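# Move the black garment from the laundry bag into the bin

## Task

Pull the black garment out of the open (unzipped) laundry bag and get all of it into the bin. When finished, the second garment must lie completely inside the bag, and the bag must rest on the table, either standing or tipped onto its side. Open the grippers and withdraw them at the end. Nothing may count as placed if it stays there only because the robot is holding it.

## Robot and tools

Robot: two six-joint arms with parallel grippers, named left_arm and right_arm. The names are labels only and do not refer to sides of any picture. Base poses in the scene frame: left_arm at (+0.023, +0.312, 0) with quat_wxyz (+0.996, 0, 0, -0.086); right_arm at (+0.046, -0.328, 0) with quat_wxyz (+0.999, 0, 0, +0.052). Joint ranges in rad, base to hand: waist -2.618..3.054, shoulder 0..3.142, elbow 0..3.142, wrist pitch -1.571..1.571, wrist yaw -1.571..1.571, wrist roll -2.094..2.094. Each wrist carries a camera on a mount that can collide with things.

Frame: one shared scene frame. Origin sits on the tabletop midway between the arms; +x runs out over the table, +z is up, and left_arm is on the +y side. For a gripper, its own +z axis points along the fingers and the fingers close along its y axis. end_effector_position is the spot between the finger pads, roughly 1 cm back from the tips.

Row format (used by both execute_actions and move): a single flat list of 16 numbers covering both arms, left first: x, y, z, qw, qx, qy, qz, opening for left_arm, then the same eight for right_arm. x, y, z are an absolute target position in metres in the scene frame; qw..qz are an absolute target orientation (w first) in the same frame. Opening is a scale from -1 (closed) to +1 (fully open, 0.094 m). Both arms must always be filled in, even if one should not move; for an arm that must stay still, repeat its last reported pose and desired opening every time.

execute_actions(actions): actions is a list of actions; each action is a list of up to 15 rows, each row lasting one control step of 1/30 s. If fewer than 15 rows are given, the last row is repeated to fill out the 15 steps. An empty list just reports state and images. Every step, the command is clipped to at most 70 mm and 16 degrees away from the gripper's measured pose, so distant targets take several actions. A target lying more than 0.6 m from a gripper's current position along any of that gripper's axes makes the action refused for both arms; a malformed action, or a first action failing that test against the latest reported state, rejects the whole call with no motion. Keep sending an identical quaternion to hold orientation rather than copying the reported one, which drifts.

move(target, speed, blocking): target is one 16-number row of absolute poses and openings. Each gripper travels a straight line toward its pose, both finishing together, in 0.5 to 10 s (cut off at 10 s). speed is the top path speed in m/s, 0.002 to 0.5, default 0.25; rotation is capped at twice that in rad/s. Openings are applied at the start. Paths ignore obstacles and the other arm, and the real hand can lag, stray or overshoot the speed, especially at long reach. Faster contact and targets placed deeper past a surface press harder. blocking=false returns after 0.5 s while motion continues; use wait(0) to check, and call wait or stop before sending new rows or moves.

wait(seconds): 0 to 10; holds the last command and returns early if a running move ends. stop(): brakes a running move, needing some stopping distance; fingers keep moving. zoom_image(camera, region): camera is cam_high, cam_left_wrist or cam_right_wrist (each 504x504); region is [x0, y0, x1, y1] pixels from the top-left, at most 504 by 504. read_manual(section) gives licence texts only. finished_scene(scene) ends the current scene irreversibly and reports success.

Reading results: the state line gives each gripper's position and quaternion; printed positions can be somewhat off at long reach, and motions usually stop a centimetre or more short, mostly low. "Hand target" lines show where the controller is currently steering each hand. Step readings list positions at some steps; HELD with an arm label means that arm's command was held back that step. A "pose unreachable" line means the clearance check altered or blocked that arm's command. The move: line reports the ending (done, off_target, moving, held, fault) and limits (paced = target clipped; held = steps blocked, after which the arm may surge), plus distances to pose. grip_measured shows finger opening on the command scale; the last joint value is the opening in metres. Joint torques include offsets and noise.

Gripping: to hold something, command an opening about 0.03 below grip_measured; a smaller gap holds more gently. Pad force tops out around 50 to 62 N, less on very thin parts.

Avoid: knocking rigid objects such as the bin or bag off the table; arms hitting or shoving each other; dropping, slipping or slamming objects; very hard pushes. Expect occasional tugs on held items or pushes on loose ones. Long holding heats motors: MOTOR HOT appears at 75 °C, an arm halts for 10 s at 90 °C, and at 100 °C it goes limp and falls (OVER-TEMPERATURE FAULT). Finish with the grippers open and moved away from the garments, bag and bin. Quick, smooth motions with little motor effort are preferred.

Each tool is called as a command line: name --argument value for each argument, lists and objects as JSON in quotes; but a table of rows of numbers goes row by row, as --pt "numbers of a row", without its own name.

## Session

execute_actions --actions '[]'

Scene clock: 0.00 s.
left_arm: end_effector_position=(+0.1921, +0.5257, +0.2161) grip_measured=+1.000 end_effector_quat_wxyz=(-0.158, -0.023, +0.866, +0.473) | right_arm: end_effector_position=(+0.3192, -0.3886, +0.1670) grip_measured=+1.000 end_effector_quat_wxyz=(+0.372, +0.539, +0.557, +0.510)
Joint positions: left_arm=[ 0.468  1.442  1.182 -1.402 -1.042  0.191  0.094] | right_arm=[-0.842  0.753  0.217  0.21  -0.884  1.455  0.094]
Joint velocities: left_arm=[-0.027 -0.017  0.002 -0.066  0.051  0.022  0.   ] | right_arm=[-0.012 -0.017  0.007 -0.051  0.007 -0.007  0.   ]
Joint torques (N m, as the arm reports them, + toward a larger angle): no reading
Hand target (left_arm): +0.193, +0.527, +0.222; -0.150, -0.030, +0.863, +0.481
Hand target (right_arm): +0.321, -0.389, +0.176; +0.384, +0.527, +0.560, +0.510

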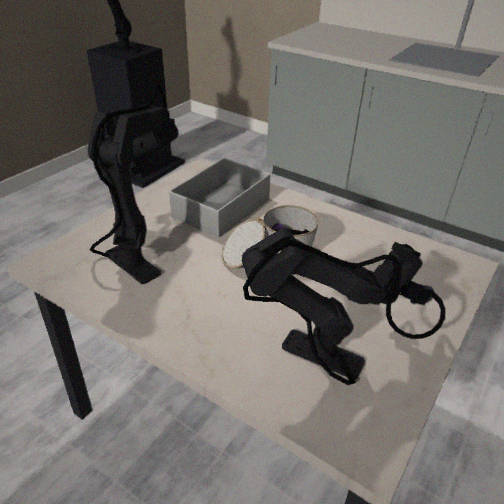

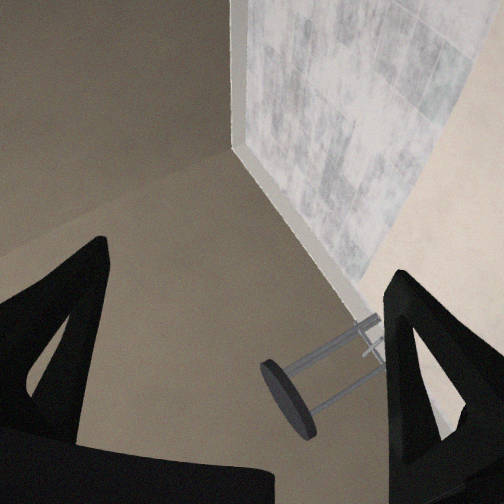

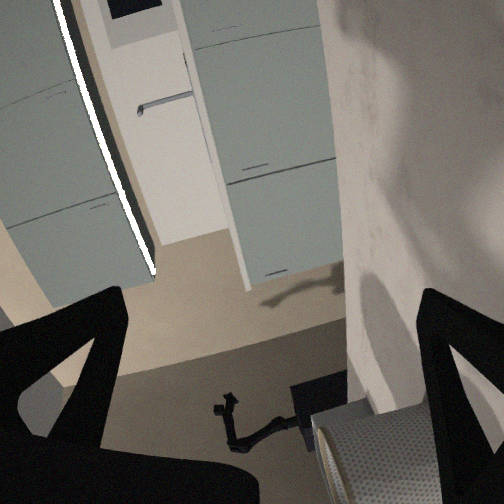

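move --target '[0.28,0.0,0.25,0.23,0.41,0.875,-0.11,1,0.4,-0.4,0.1,0.2,0,0.98,0,1]' --speed 0.3

Scene clock: 6.17 s.
left_arm: end_effector_position=(+0.2749, +0.0091, +0.2377) grip_measured=+1.000 end_effector_quat_wxyz=(+0.211, +0.408, +0.884, -0.090) | right_arm: end_effector_position=(+0.3967, -0.3973, +0.0886) grip_measured=+1.000 end_effector_quat_wxyz=(+0.191, +0.011, +0.981, +0.020)
Joint positions: left_arm=[-0.721  1.659  1.735 -1.184 -0.027 -0.023  0.094] | right_arm=[-0.367  1.586  1.092 -0.712 -0.132 -0.217  0.094]
Joint velocities: left_arm=[ 0.012 -0.002 -0.012  0.037  0.037 -0.037  0.   ] | right_arm=[ 0.002 -0.002  0.017 -0.022 -0.051 -0.066  0.   ]
Joint torques (N m, as the arm reports them, + toward a larger angle): left_arm=[-0.5  -8.26  9.88  1.42  0.14  0.13] | right_arm=[ 0.43 -7.51  9.24  1.02 -0.01 -0.06]
Hand target (left_arm): +0.277, -0.000, +0.249; +0.228, +0.413, +0.876, -0.103
Hand target (right_arm): +0.405, -0.399, +0.100; +0.203, +0.005, +0.979, +0.013
Off the commanded pose (left_arm): 0.016 m, 3 deg.
Off the commanded pose (right_arm): 0.012 m, 3 deg.
move: off_target (left_arm, right_arm)

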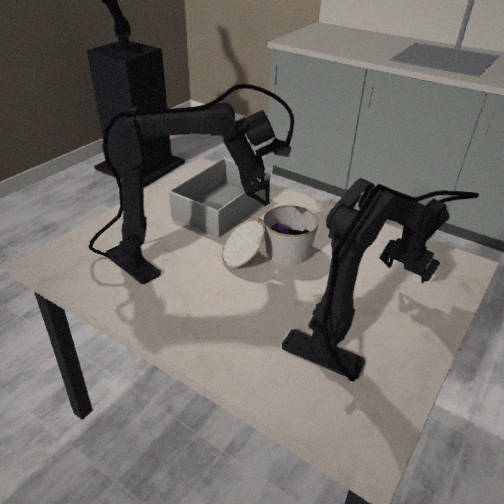

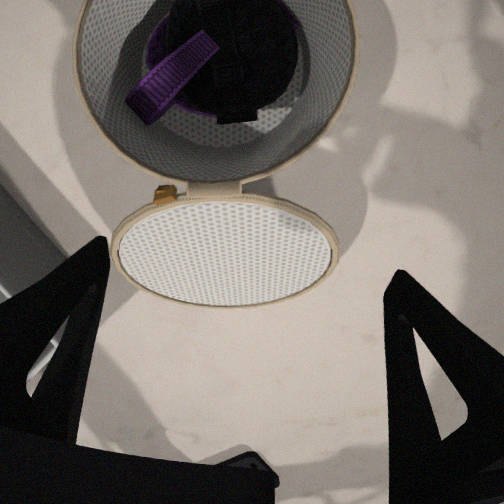

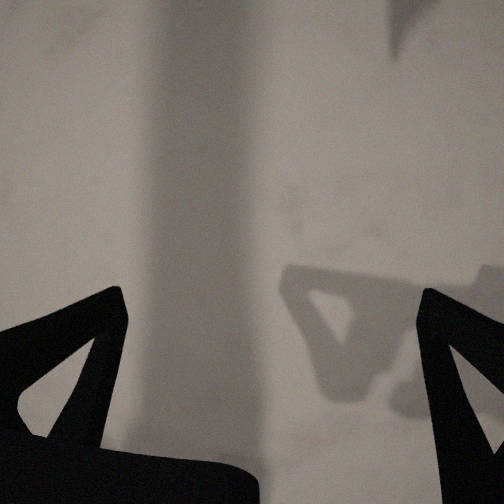

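move --target '[0.2,0.15,0.25,0.23,0.41,0.875,-0.11,1,0.31,-0.085,0.21,0.08,-0.381,0.92,0.033,0.2]' --speed 0.25

zoom_image --camera "cam_right_wrist" --region '[100,0,400,300]'

Scene clock: 13.10 s.
left_arm: end_effector_position=(+0.2064, +0.1459, +0.2534) grip_measured=+1.000 end_effector_quat_wxyz=(+0.235, +0.408, +0.876, -0.109) | right_arm: end_effector_position=(+0.2952, -0.0859, +0.1984) grip_measured=+0.202 end_effector_quat_wxyz=(+0.063, -0.382, +0.921, +0.046)
Joint positions: left_arm=[-0.5    1.101  1.334 -1.289  0.099  0.174  0.094] | right_arm=[ 0.643  1.748  1.77  -1.443 -0.044 -0.035  0.056]
Joint velocities: left_arm=[ 0.007 -0.007  0.002 -0.037  0.037 -0.007  0.   ] | right_arm=[-0.007 -0.002 -0.007  0.007  0.007 -0.037 -0.001]
Joint torques (N m, as the arm reports them, + toward a larger angle): left_arm=[ 0.74 -3.72  5.62  1.21  0.22  0.16] | right_arm=[-0.1  -8.9   8.94  0.66  0.01  0.04]
Hand target (left_arm): +0.201, +0.150, +0.251; +0.230, +0.410, +0.876, -0.111
Hand target (right_arm): +0.298, -0.084, +0.209; +0.076, -0.379, +0.921, +0.050
Off the commanded pose (left_arm): 0.008 m, 1 deg.
Off the commanded pose (right_arm): 0.019 m, 3 deg.
move: off_target (right_arm)

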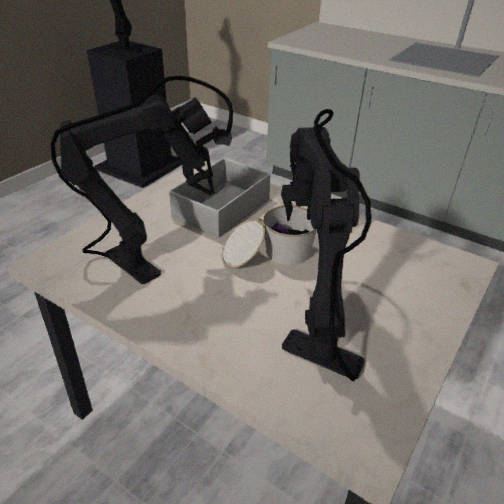

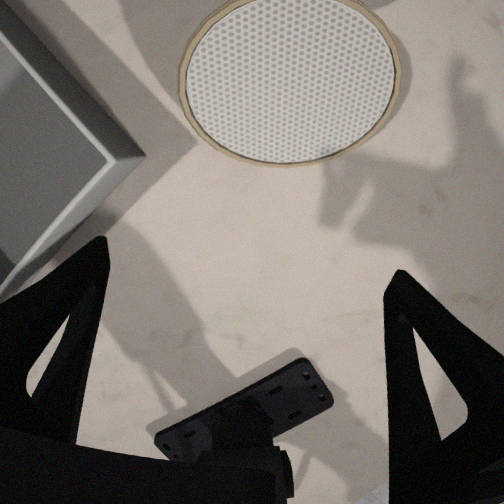

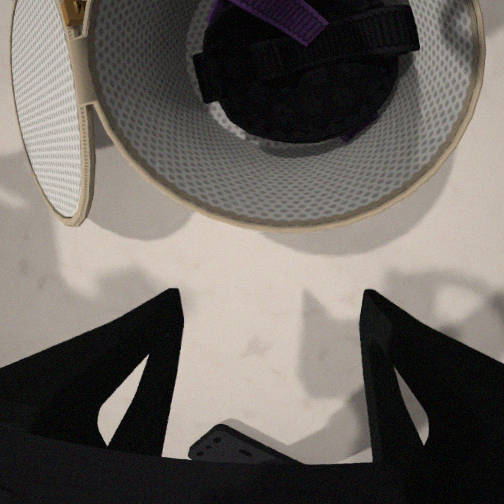

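Region (100, 0, 400, 300) of cam_right_wrist's 504x504 image, scaled by 1.680, with more detail than that image has.

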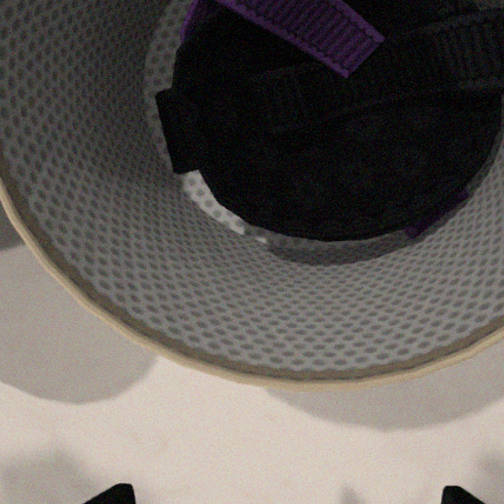

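move --target '[0.2,0.15,0.25,0.23,0.41,0.875,-0.11,1,0.375,-0.09,0.14,0,-0.383,0.924,0,-0.2]' --speed 0.1

Scene clock: 20.23 s.
left_arm: end_effector_position=(+0.2063, +0.1458, +0.2534) grip_measured=+1.000 end_effector_quat_wxyz=(+0.235, +0.408, +0.876, -0.109) | right_arm: end_effector_position=(+0.3713, -0.0871, +0.1270) grip_measured=-0.198 end_effector_quat_wxyz=(-0.015, -0.381, +0.924, +0.000)
Joint positions: left_arm=[-0.5    1.101  1.334 -1.289  0.099  0.175  0.094] | right_arm=[ 0.528  2.138  2.032 -1.494 -0.008 -0.15   0.038]
Joint velocities: left_arm=[-0.012  0.002  0.012 -0.007 -0.051 -0.007  0.   ] | right_arm=[-0.012  0.007 -0.007 -0.022 -0.022  0.007  0.   ]
Joint torques (N m, as the arm reports them, + toward a larger angle): left_arm=[ 0.08 -4.6   5.08  1.2   0.16  0.06] | right_arm=[ -0.41 -13.48   8.54   0.29   0.11  -0.05]
Hand target (left_arm): +0.200, +0.150, +0.250; +0.230, +0.410, +0.876, -0.110
Hand target (right_arm): +0.376, -0.088, +0.140; +0.001, -0.382, +0.924, -0.001
Off the commanded pose (left_arm): 0.008 m, 1 deg.
Off the commanded pose (right_arm): 0.014 m, 2 deg.
move: off_target (right_arm)

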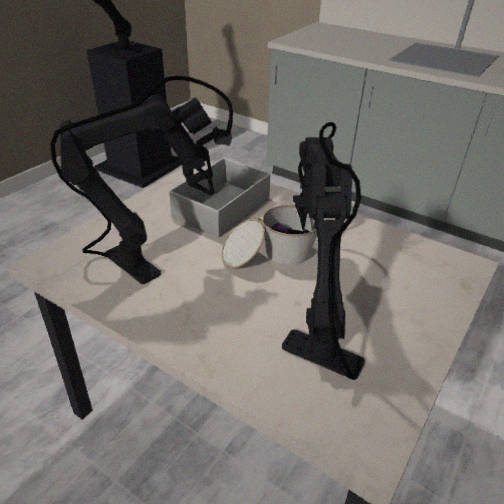

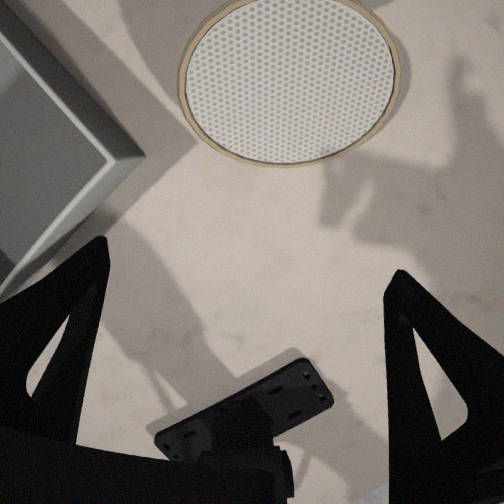

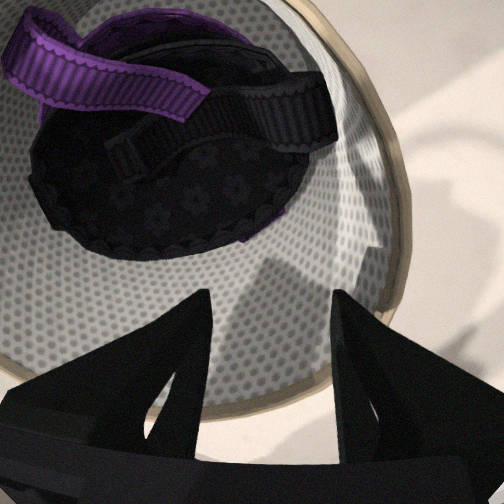

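move --target '[0.2,0.15,0.25,0.23,0.41,0.875,-0.11,1,0.395,-0.072,0.145,0,0.383,0.924,0,0]' --speed 0.3

Scene clock: 26.60 s.
left_arm: end_effector_position=(+0.2063, +0.1458, +0.2534) grip_measured=+1.000 end_effector_quat_wxyz=(+0.235, +0.408, +0.876, -0.109) | right_arm: end_effector_position=(+0.3912, -0.0725, +0.1354) grip_measured=-0.002 end_effector_quat_wxyz=(-0.002, +0.379, +0.925, +0.005)
Joint positions: left_arm=[-0.5    1.101  1.334 -1.289  0.099  0.175  0.094] | right_arm=[ 0.528  2.231  2.217 -1.55  -0.008  1.41   0.047]
Joint velocities: left_arm=[-0.002  0.012 -0.002  0.066  0.051 -0.095  0.   ] | right_arm=[ 0.007 -0.017  0.002  0.007  0.007  0.051 -0.   ]
Joint torques (N m, as the arm reports them, + toward a larger angle): left_arm=[-0.01 -4.16  5.11  1.27  0.13  0.03] | right_arm=[  0.   -13.47   8.44   0.32   0.09   0.03]
Hand target (left_arm): +0.200, +0.150, +0.250; +0.230, +0.410, +0.876, -0.110
Hand target (right_arm): +0.394, -0.072, +0.145; +0.008, +0.382, +0.924, +0.012
Off the commanded pose (left_arm): 0.008 m, 1 deg.
Off the commanded pose (right_arm): 0.010 m, 1 deg.
joint sent to its limit (right arm) — the command would take joint 4 (wrist pitch) past its lower limit, so that joint was sent only as far as its limit.
move: done

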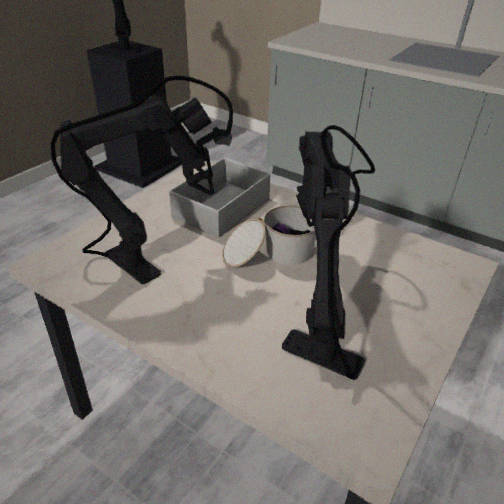

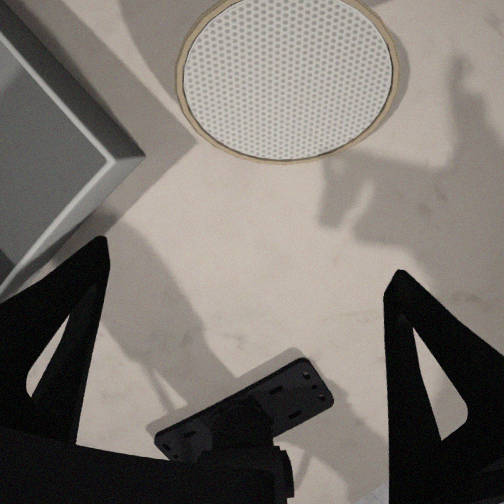

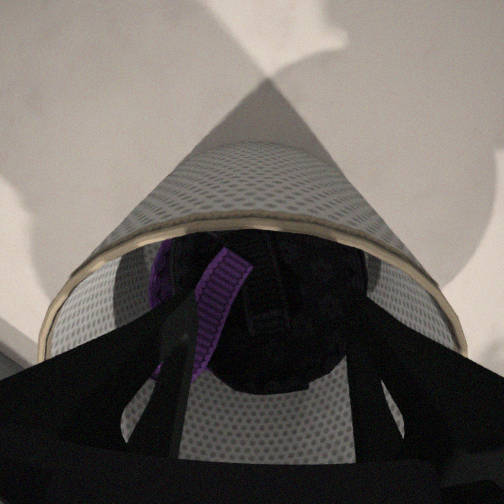

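move --target '[0.2,0.15,0.25,0.23,0.41,0.875,-0.11,1,0.397,-0.064,0.075,0,0.383,0.924,0,0]' --speed 0.06

move --target '[0.2,0.15,0.25,0.23,0.41,0.875,-0.11,1,0.397,-0.064,0.075,0,0.383,0.924,0,-1]'

move --target '[0.2,0.15,0.25,0.23,0.41,0.875,-0.11,1,0.37,-0.055,0.17,0,0.383,0.924,0,-1]' --speed 0.06

Scene clock: 33.03 s.
left_arm: end_effector_position=(+0.2063, +0.1458, +0.2534) grip_measured=+1.000 end_effector_quat_wxyz=(+0.235, +0.408, +0.876, -0.109) | right_arm: end_effector_position=(+0.3968, -0.0648, +0.0740) grip_measured=-0.002 end_effector_quat_wxyz=(-0.007, +0.383, +0.924, -0.004)
Joint positions: left_arm=[-0.5    1.101  1.334 -1.289  0.099  0.175  0.094] | right_arm=[ 0.535  2.27   2.037 -1.352 -0.008  1.424  0.047]
Joint velocities: left_arm=[ 0.007  0.002  0.007 -0.11   0.051 -0.051  0.   ] | right_arm=[-0.007  0.022  0.002 -0.022 -0.037 -0.022 -0.001]
Joint torques (N m, as the arm reports them, + toward a larger angle): left_arm=[ 0.12 -4.42  4.76  1.19  0.18  0.05] | right_arm=[  0.35 -14.28   4.88   0.56   0.08   0.03]
Hand target (left_arm): +0.200, +0.150, +0.250; +0.230, +0.410, +0.876, -0.110
Hand target (right_arm): +0.398, -0.063, +0.075; -0.000, +0.383, +0.924, -0.000
Off the commanded pose (left_arm): 0.008 m, 1 deg.
Off the commanded pose (right_arm): 0.001 m, 1 deg.
move: done

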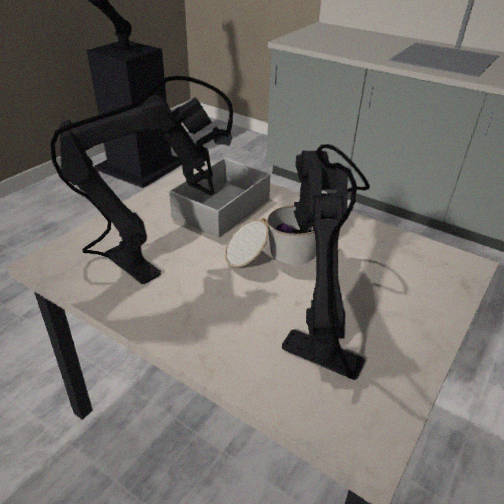

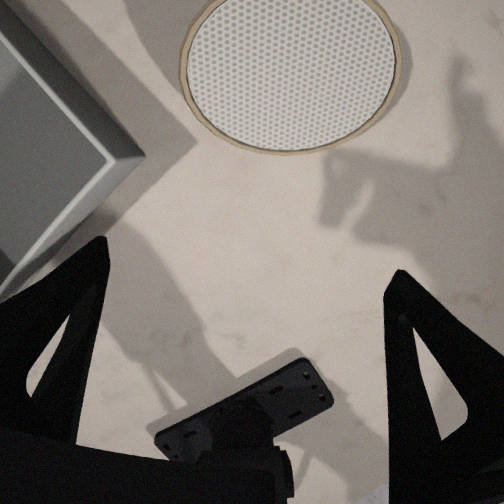

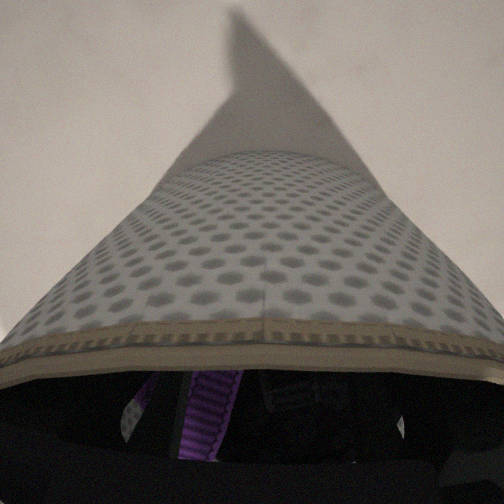

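Scene clock: 33.73 s.
left_arm: end_effector_position=(+0.2063, +0.1458, +0.2534) grip_measured=+1.000 end_effector_quat_wxyz=(+0.235, +0.408, +0.876, -0.109) | right_arm: end_effector_position=(+0.3983, -0.0637, +0.0740) grip_measured=-0.979 end_effector_quat_wxyz=(-0.005, +0.383, +0.924, -0.001)
Joint positions: left_arm=[-0.5    1.101  1.334 -1.289  0.099  0.175  0.094] | right_arm=[ 0.535  2.27   2.037 -1.345 -0.008  1.424  0.001]
Joint velocities: left_arm=[-0.012  0.007 -0.002 -0.066 -0.051 -0.051  0.   ] | right_arm=[-0.007  0.007  0.002  0.066 -0.007 -0.037 -0.001]
Joint torques (N m, as the arm reports them, + toward a larger angle): left_arm=[ 0.13 -4.42  5.02  1.22  0.16  0.06] | right_arm=[  0.33 -14.94   3.96   0.56   0.08   0.04]
Hand target (left_arm): +0.200, +0.150, +0.250; +0.230, +0.410, +0.876, -0.110
Hand target (right_arm): +0.397, -0.064, +0.075; -0.000, +0.383, +0.924, -0.000
Off the commanded pose (left_arm): 0.008 m, 1 deg.
Off the commanded pose (right_arm): 0.002 m, 1 deg.
move: done

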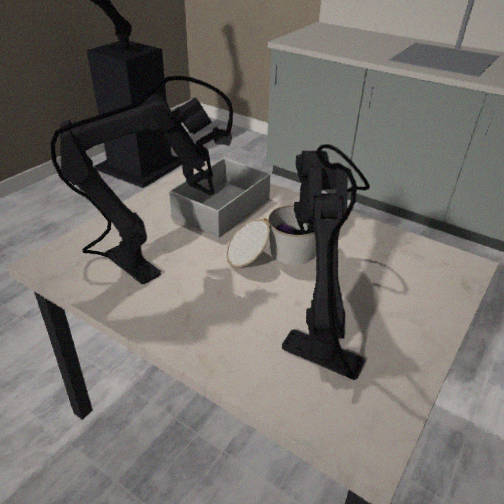

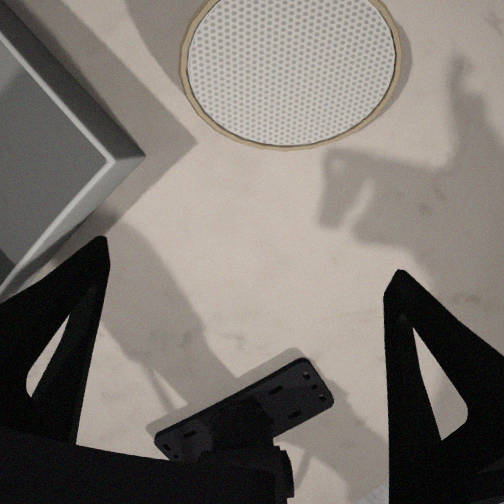

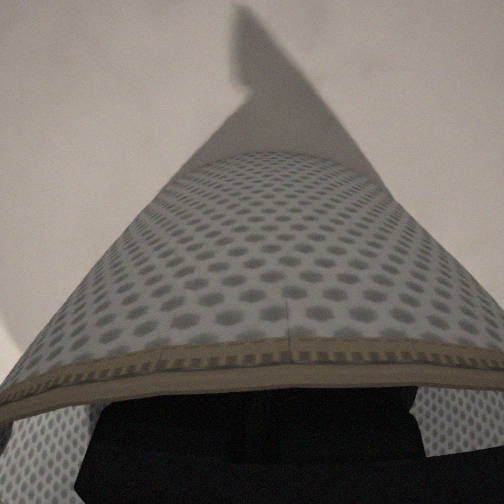

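Scene clock: 35.73 s.
left_arm: end_effector_position=(+0.2063, +0.1458, +0.2534) grip_measured=+1.000 end_effector_quat_wxyz=(+0.235, +0.408, +0.876, -0.109) | right_arm: end_effector_position=(+0.3696, -0.0572, +0.1540) grip_measured=-0.979 end_effector_quat_wxyz=(+0.006, +0.382, +0.924, +0.020)
Joint positions: left_arm=[-0.5    1.101  1.334 -1.289  0.099  0.175  0.094] | right_arm=[ 0.588  2.165  2.185 -1.549 -0.008  1.477  0.001]
Joint velocities: left_arm=[ 0.017  0.012 -0.017  0.037 -0.066 -0.007  0.   ] | right_arm=[-0.007 -0.002  0.002 -0.022  0.007  0.007 -0.   ]
Joint torques (N m, as the arm reports them, + toward a larger angle): left_arm=[ 0.22 -4.44  4.86  1.23  0.17  0.06] | right_arm=[  0.47 -14.99   7.35   0.38   0.07   0.05]
Hand target (left_arm): +0.200, +0.150, +0.250; +0.230, +0.410, +0.876, -0.110
Hand target (right_arm): +0.368, -0.057, +0.169; +0.016, +0.382, +0.923, +0.032
Off the commanded pose (left_arm): 0.008 m, 1 deg.
Off the commanded pose (right_arm): 0.016 m, 2 deg.
joint sent to its limit (right arm) — the command would take joint 4 (wrist pitch) past its lower limit, so that joint was sent only as far as its limit.
move: off_target (right_arm)

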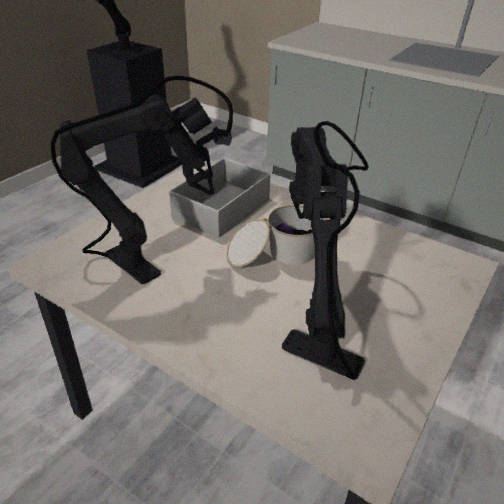

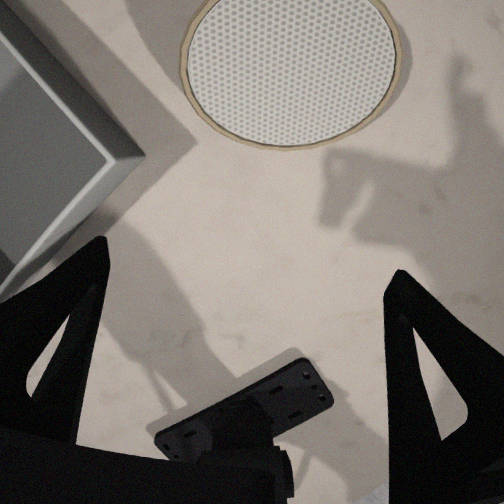

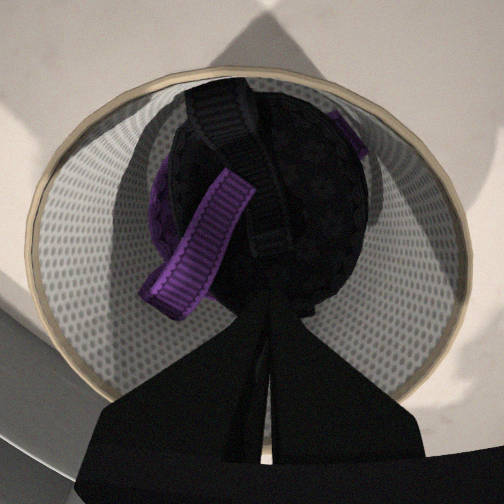

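move --target '[0.2,0.15,0.25,0.23,0.41,0.875,-0.11,1,0.37,-0.055,0.17,0.03,-0.383,0.924,0.02,-0.1]' --speed 0.5

move --target '[0.2,0.15,0.25,0.23,0.41,0.875,-0.11,1,0.405,-0.06,0.11,-0.05,-0.916,0.38,-0.12,-0.1]' --speed 0.4

Scene clock: 45.50 s.
left_arm: end_effector_position=(+0.2063, +0.1458, +0.2534) grip_measured=+1.000 end_effector_quat_wxyz=(+0.235, +0.408, +0.876, -0.109) | right_arm: end_effector_position=(+0.3682, -0.0576, +0.1540) grip_measured=-0.102 end_effector_quat_wxyz=(+0.016, -0.380, +0.925, +0.011)
Joint positions: left_arm=[-0.5    1.101  1.334 -1.289  0.099  0.175  0.094] | right_arm=[ 0.588  2.165  2.185 -1.554 -0.011 -0.088  0.042]
Joint velocities: left_arm=[ 0.007  0.002 -0.002 -0.037 -0.022 -0.037  0.   ] | right_arm=[ 0.012  0.002 -0.002  0.11  -0.007  0.007 -0.001]
Joint torques (N m, as the arm reports them, + toward a larger angle): left_arm=[ 0.35 -4.3   5.23  1.23  0.11  0.06] | right_arm=[ -0.17 -14.44   8.34   0.42  -0.1   -0.05]
Hand target (left_arm): +0.200, +0.150, +0.250; +0.230, +0.410, +0.876, -0.110
Hand target (right_arm): +0.369, -0.056, +0.170; +0.034, -0.383, +0.923, +0.021
Off the commanded pose (left_arm): 0.008 m, 1 deg.
Off the commanded pose (right_arm): 0.016 m, 2 deg.
joint sent to its limit (right arm) — the command would take joint 4 (wrist pitch) past its lower limit, so that joint was sent only as far as its limit.
move: off_target (right_arm)

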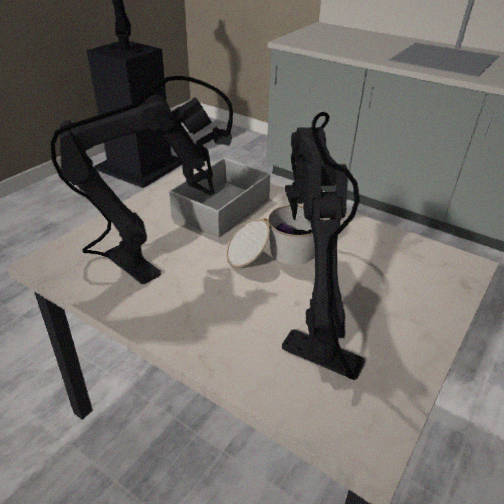

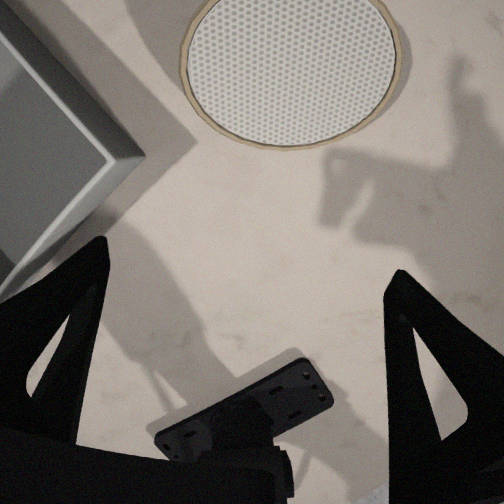

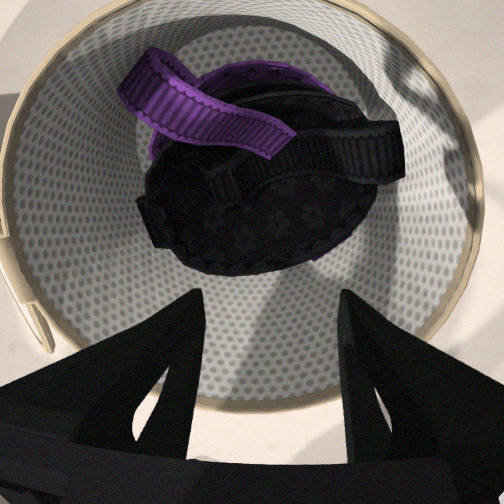

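Scene clock: 48.17 s.
left_arm: end_effector_position=(+0.2063, +0.1458, +0.2534) grip_measured=+1.000 end_effector_quat_wxyz=(+0.235, +0.408, +0.876, -0.109) | right_arm: end_effector_position=(+0.4051, -0.0609, +0.0991) grip_measured=-0.102 end_effector_quat_wxyz=(+0.064, +0.914, -0.385, +0.108)
Joint positions: left_arm=[-0.5    1.101  1.334 -1.289  0.099  0.175  0.094] | right_arm=[ 0.633  2.326  2.21  -1.479  0.251 -1.604  0.042]
Joint velocities: left_arm=[ 0.007 -0.007  0.002  0.037 -0.022 -0.095  0.   ] | right_arm=[ 0.007  0.007 -0.012 -0.037  0.022 -0.095  0.002]
Joint torques (N m, as the arm reports them, + toward a larger angle): left_arm=[ 0.   -4.41  4.98  1.28  0.2   0.08] | right_arm=[  0.45 -16.77   4.7    0.51   0.22  -0.07]
Hand target (left_arm): +0.200, +0.150, +0.250; +0.230, +0.410, +0.876, -0.110
Hand target (right_arm): +0.405, -0.059, +0.110; +0.051, +0.916, -0.380, +0.119
Off the commanded pose (left_arm): 0.008 m, 1 deg.
Off the commanded pose (right_arm): 0.011 m, 2 deg.
move: off_target (right_arm)

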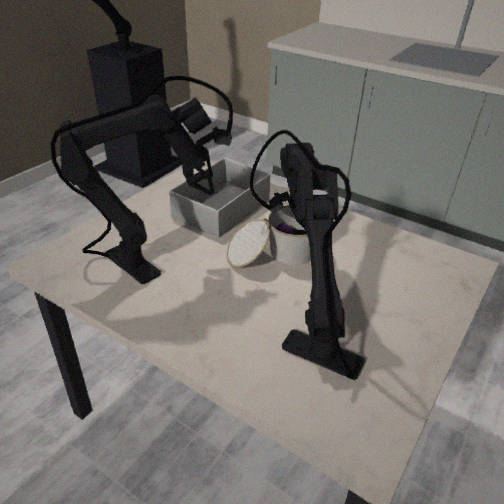

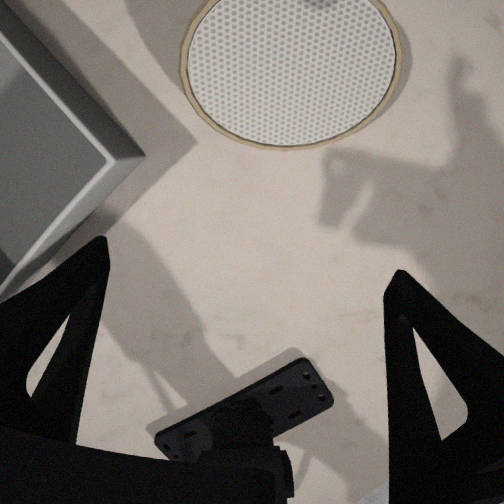

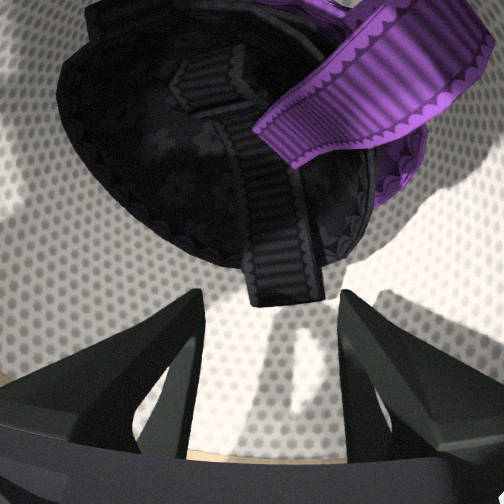

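Good view. Descend.

move --target '[0.2,0.15,0.25,0.23,0.41,0.875,-0.11,1,0.411,-0.06,0.07,-0.05,-0.916,0.38,-0.12,-0.1]' --speed 0.05

Scene clock: 51.37 s.
left_arm: end_effector_position=(+0.2063, +0.1458, +0.2534) grip_measured=+1.000 end_effector_quat_wxyz=(+0.235, +0.408, +0.876, -0.109) | right_arm: end_effector_position=(+0.4077, -0.0591, +0.0611) grip_measured=-0.102 end_effector_quat_wxyz=(+0.063, +0.917, -0.379, +0.110)
Joint positions: left_arm=[-0.5    1.101  1.334 -1.289  0.099  0.175  0.094] | right_arm=[ 0.633  2.326  2.058 -1.322  0.254 -1.619  0.042]
Joint velocities: left_arm=[-0.007 -0.012  0.002 -0.022 -0.11  -0.037  0.   ] | right_arm=[-0.002 -0.002  0.002  0.066 -0.007  0.037  0.   ]
Joint torques (N m, as the arm reports them, + toward a larger angle): left_arm=[ 0.16 -4.38  5.03  1.26  0.18  0.05] | right_arm=[ -0.32 -16.5    4.82   0.58   0.22  -0.07]
Hand target (left_arm): +0.200, +0.150, +0.250; +0.230, +0.410, +0.876, -0.110
Hand target (right_arm): +0.411, -0.059, +0.070; +0.051, +0.916, -0.380, +0.120
Off the commanded pose (left_arm): 0.008 m, 1 deg.
Off the commanded pose (right_arm): 0.010 m, 2 deg.
move: done

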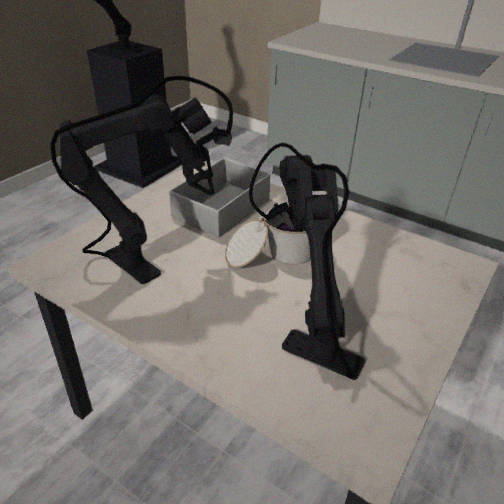

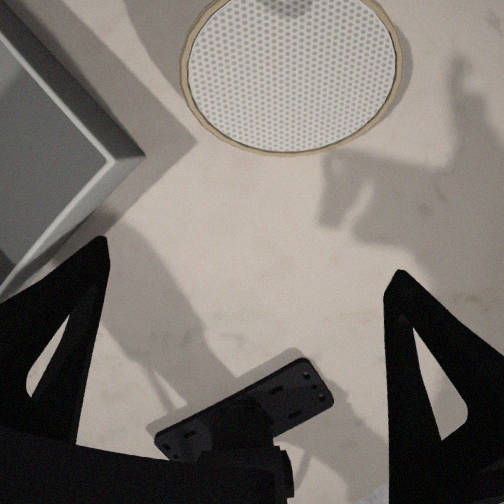

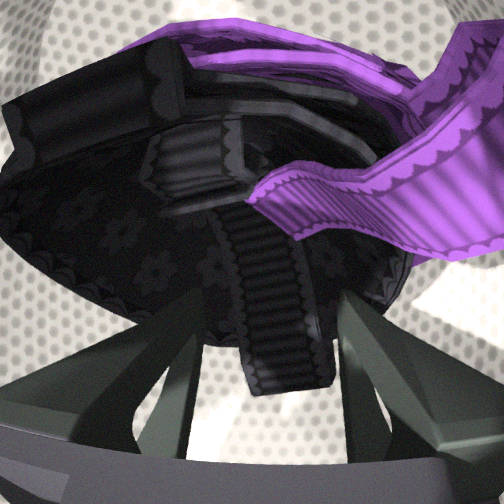

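move --target '[0.2,0.15,0.25,0.23,0.41,0.875,-0.11,1,0.413,-0.06,0.063,-0.05,-0.916,0.38,-0.12,-1]' --speed 0.05

Scene clock: 54.83 s.
left_arm: end_effector_position=(+0.2063, +0.1458, +0.2534) grip_measured=+1.000 end_effector_quat_wxyz=(+0.235, +0.408, +0.876, -0.109) | right_arm: end_effector_position=(+0.4091, -0.0583, +0.0567) grip_measured=-0.963 end_effector_quat_wxyz=(+0.060, +0.917, -0.378, +0.113)
Joint positions: left_arm=[-0.5    1.101  1.334 -1.289  0.099  0.175  0.094] | right_arm=[ 0.633  2.326  2.041 -1.297  0.256 -1.621  0.002]
Joint velocities: left_arm=[ 0.007  0.002  0.007  0.007 -0.066  0.007  0.   ] | right_arm=[-0.012 -0.002  0.012  0.022  0.037 -0.081  0.001]
Joint torques (N m, as the arm reports them, + toward a larger angle): left_arm=[ 0.08 -4.45  4.77  1.21  0.14  0.04] | right_arm=[ -0.56 -16.06   4.53   0.6    0.2   -0.05]
Hand target (left_arm): +0.200, +0.150, +0.250; +0.230, +0.410, +0.876, -0.110
Hand target (right_arm): +0.413, -0.060, +0.063; +0.050, +0.916, -0.380, +0.120
Off the commanded pose (left_arm): 0.008 m, 1 deg.
Off the commanded pose (right_arm): 0.008 m, 1 deg.
move: done

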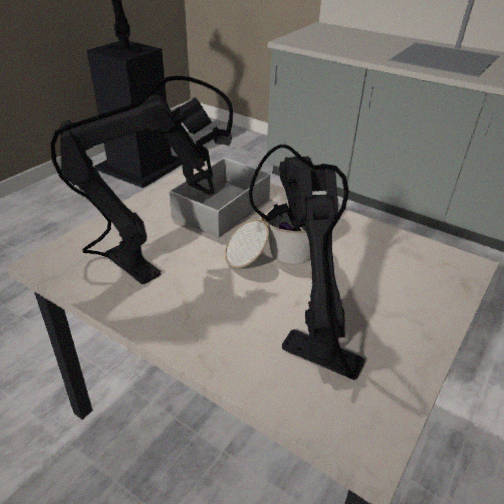

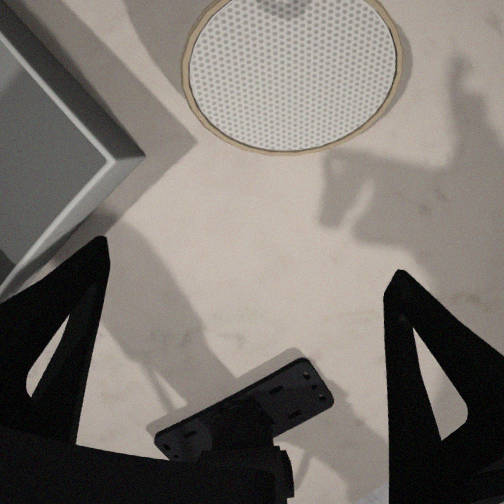

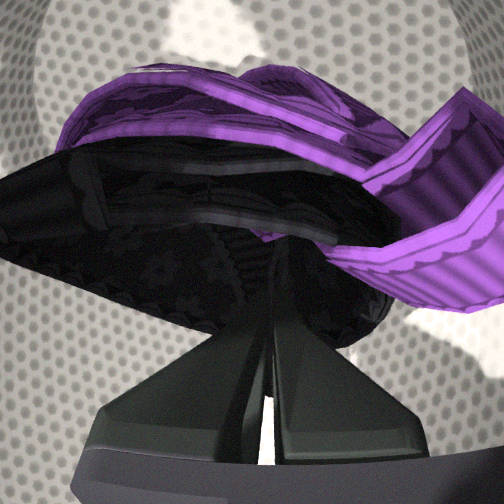

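move --target '[0.1,0.2,0.25,0.23,0.41,0.875,-0.11,1,0.39,-0.06,0.17,0.05,-0.92,0.38,-0.07,-1]' --speed 0.06

move --target '[0.1,0.2,0.25,0.23,0.41,0.875,-0.11,1,0.38,-0.06,0.33,0.354,-0.854,0.354,-0.146,-1]' --speed 0.1

Scene clock: 63.40 s.
left_arm: end_effector_position=(+0.1012, +0.1943, +0.2539) grip_measured=+1.000 end_effector_quat_wxyz=(+0.230, +0.414, +0.873, -0.113) | right_arm: end_effector_position=(+0.3868, -0.0618, +0.1512) grip_measured=-0.964 end_effector_quat_wxyz=(-0.029, +0.923, -0.378, +0.067)
Joint positions: left_arm=[-0.982  0.773  1.258 -1.55  -0.125 -0.237  0.094] | right_arm=[ 0.595  2.118  2.09  -1.429  0.09  -1.671  0.002]
Joint velocities: left_arm=[-0.017 -0.007 -0.002 -0.022 -0.037 -0.051  0.   ] | right_arm=[ 0.017  0.002  0.002  0.022 -0.007 -0.051 -0.   ]
Joint torques (N m, as the arm reports them, + toward a larger angle): left_arm=[-0.89  0.1   4.94  1.2  -0.19 -0.07] | right_arm=[ -0.6  -14.96   8.7    0.52  -0.08  -0.06]
Hand target (left_arm): +0.100, +0.200, +0.251; +0.231, +0.411, +0.875, -0.107
Hand target (right_arm): +0.388, -0.062, +0.171; -0.051, +0.921, -0.379, +0.072
Off the commanded pose (left_arm): 0.007 m, 1 deg.
Off the commanded pose (right_arm): 0.019 m, 2 deg.
move: off_target (right_arm)

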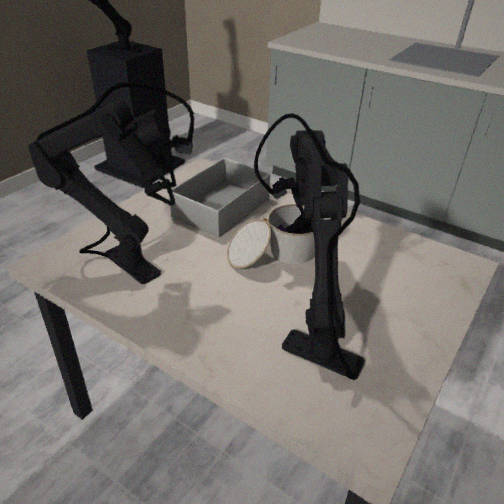

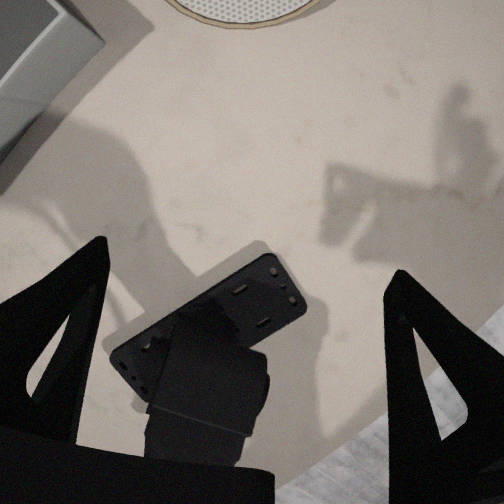

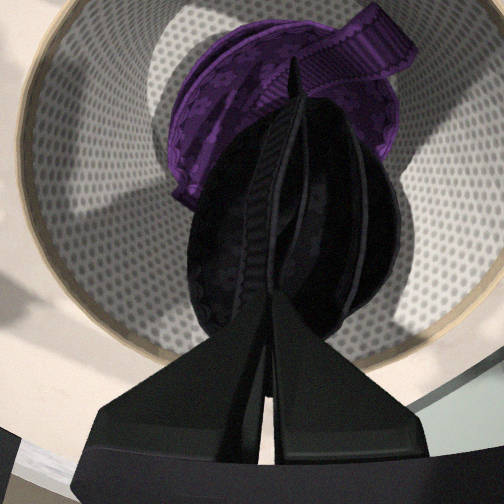

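Scene clock: 67.23 s.
left_arm: end_effector_position=(+0.1012, +0.1944, +0.2539) grip_measured=+1.000 end_effector_quat_wxyz=(+0.230, +0.414, +0.873, -0.113) | right_arm: end_effector_position=(+0.3773, -0.0619, +0.3215) grip_measured=-0.964 end_effector_quat_wxyz=(-0.333, +0.864, -0.350, +0.145)
Joint positions: left_arm=[-0.982  0.773  1.258 -1.55  -0.125 -0.237  0.094] | right_arm=[ 0.532  1.637  1.905 -1.101 -0.094 -1.699  0.002]
Joint velocities: left_arm=[-0.002  0.002  0.002  0.007 -0.037 -0.051  0.   ] | right_arm=[-0.002  0.007 -0.007  0.022  0.022  0.007  0.   ]
Joint torques (N m, as the arm reports them, + toward a larger angle): left_arm=[ 0.15 -0.27  4.3   1.29 -0.08 -0.04] | right_arm=[ -0.61 -10.35   5.39   1.87  -0.22   0.04]
Hand target (left_arm): +0.100, +0.200, +0.250; +0.230, +0.410, +0.876, -0.110
Hand target (right_arm): +0.377, -0.063, +0.333; -0.352, +0.856, -0.349, +0.150
Off the commanded pose (left_arm): 0.007 m, 1 deg.
Off the commanded pose (right_arm): 0.009 m, 3 deg.
move: off_target (right_arm)

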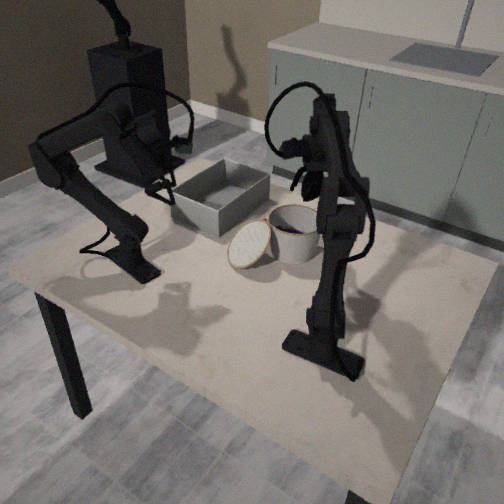

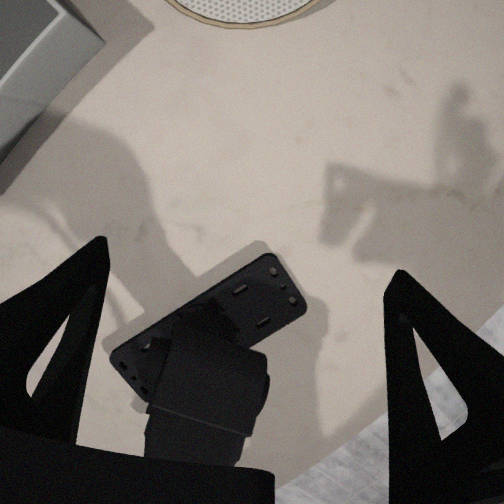

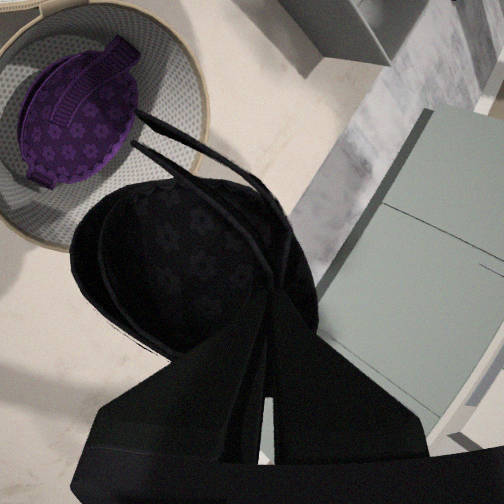

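move --target '[0.1,0.5,0.25,0.2,-0.55,0.8,0.13,1,0.37,0.26,0.29,0.623,-0.742,0.192,-0.16,-1]' --speed 0.2

Scene clock: 77.60 s.
left_arm: end_effector_position=(+0.0996, +0.4940, +0.2392) grip_measured=+1.000 end_effector_quat_wxyz=(+0.182, -0.554, +0.805, +0.106) | right_arm: end_effector_position=(+0.3632, +0.2531, +0.2613) grip_measured=-0.964 end_effector_quat_wxyz=(-0.593, +0.766, -0.198, +0.150)
Joint positions: left_arm=[ 1.363  0.996  1.277 -1.429  0.025 -0.019  0.094] | right_arm=[ 0.966  2.173  1.884  0.034  0.    -1.564  0.002]
Joint velocities: left_arm=[-0.022  0.002 -0.002 -0.007 -0.007 -0.007  0.   ] | right_arm=[-0.017 -0.012  0.007 -0.066 -0.051 -0.051  0.001]
Joint torques (N m, as the arm reports them, + toward a larger angle): left_arm=[-0.63 -0.21  9.33  1.34 -0.01 -0.08] | right_arm=[  0.39 -15.43  10.84   2.37   0.07  -0.01]
Hand target (left_arm): +0.102, +0.501, +0.249; +0.195, -0.553, +0.801, +0.119
Hand target (right_arm): +0.362, +0.256, +0.294; -0.623, +0.742, -0.192, +0.158
Off the commanded pose (left_arm): 0.012 m, 4 deg.
Off the commanded pose (right_arm): 0.030 m, 5 deg.
move: off_target (left_arm, right_arm); limits=paced

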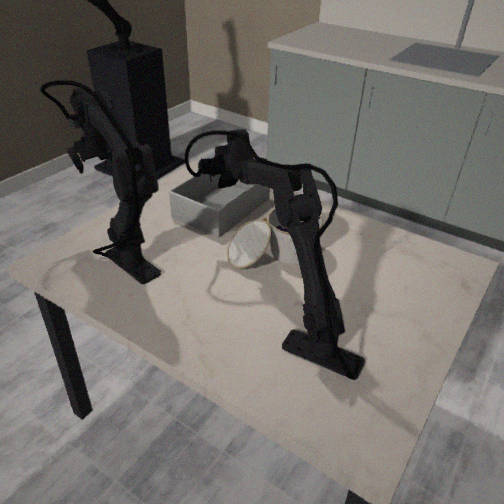

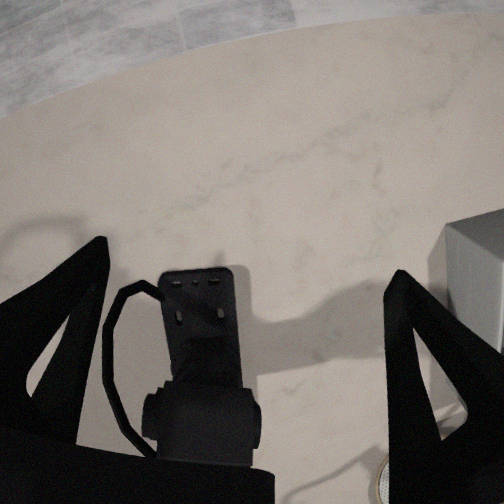

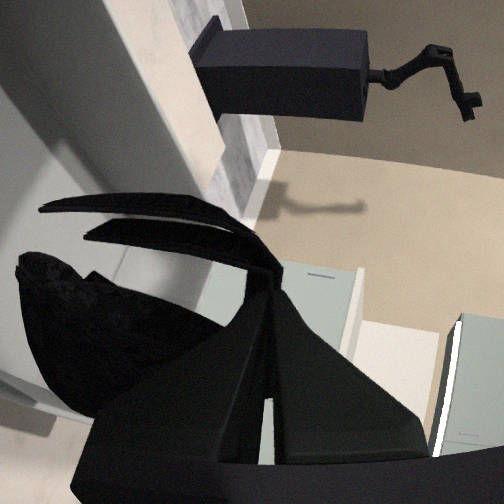

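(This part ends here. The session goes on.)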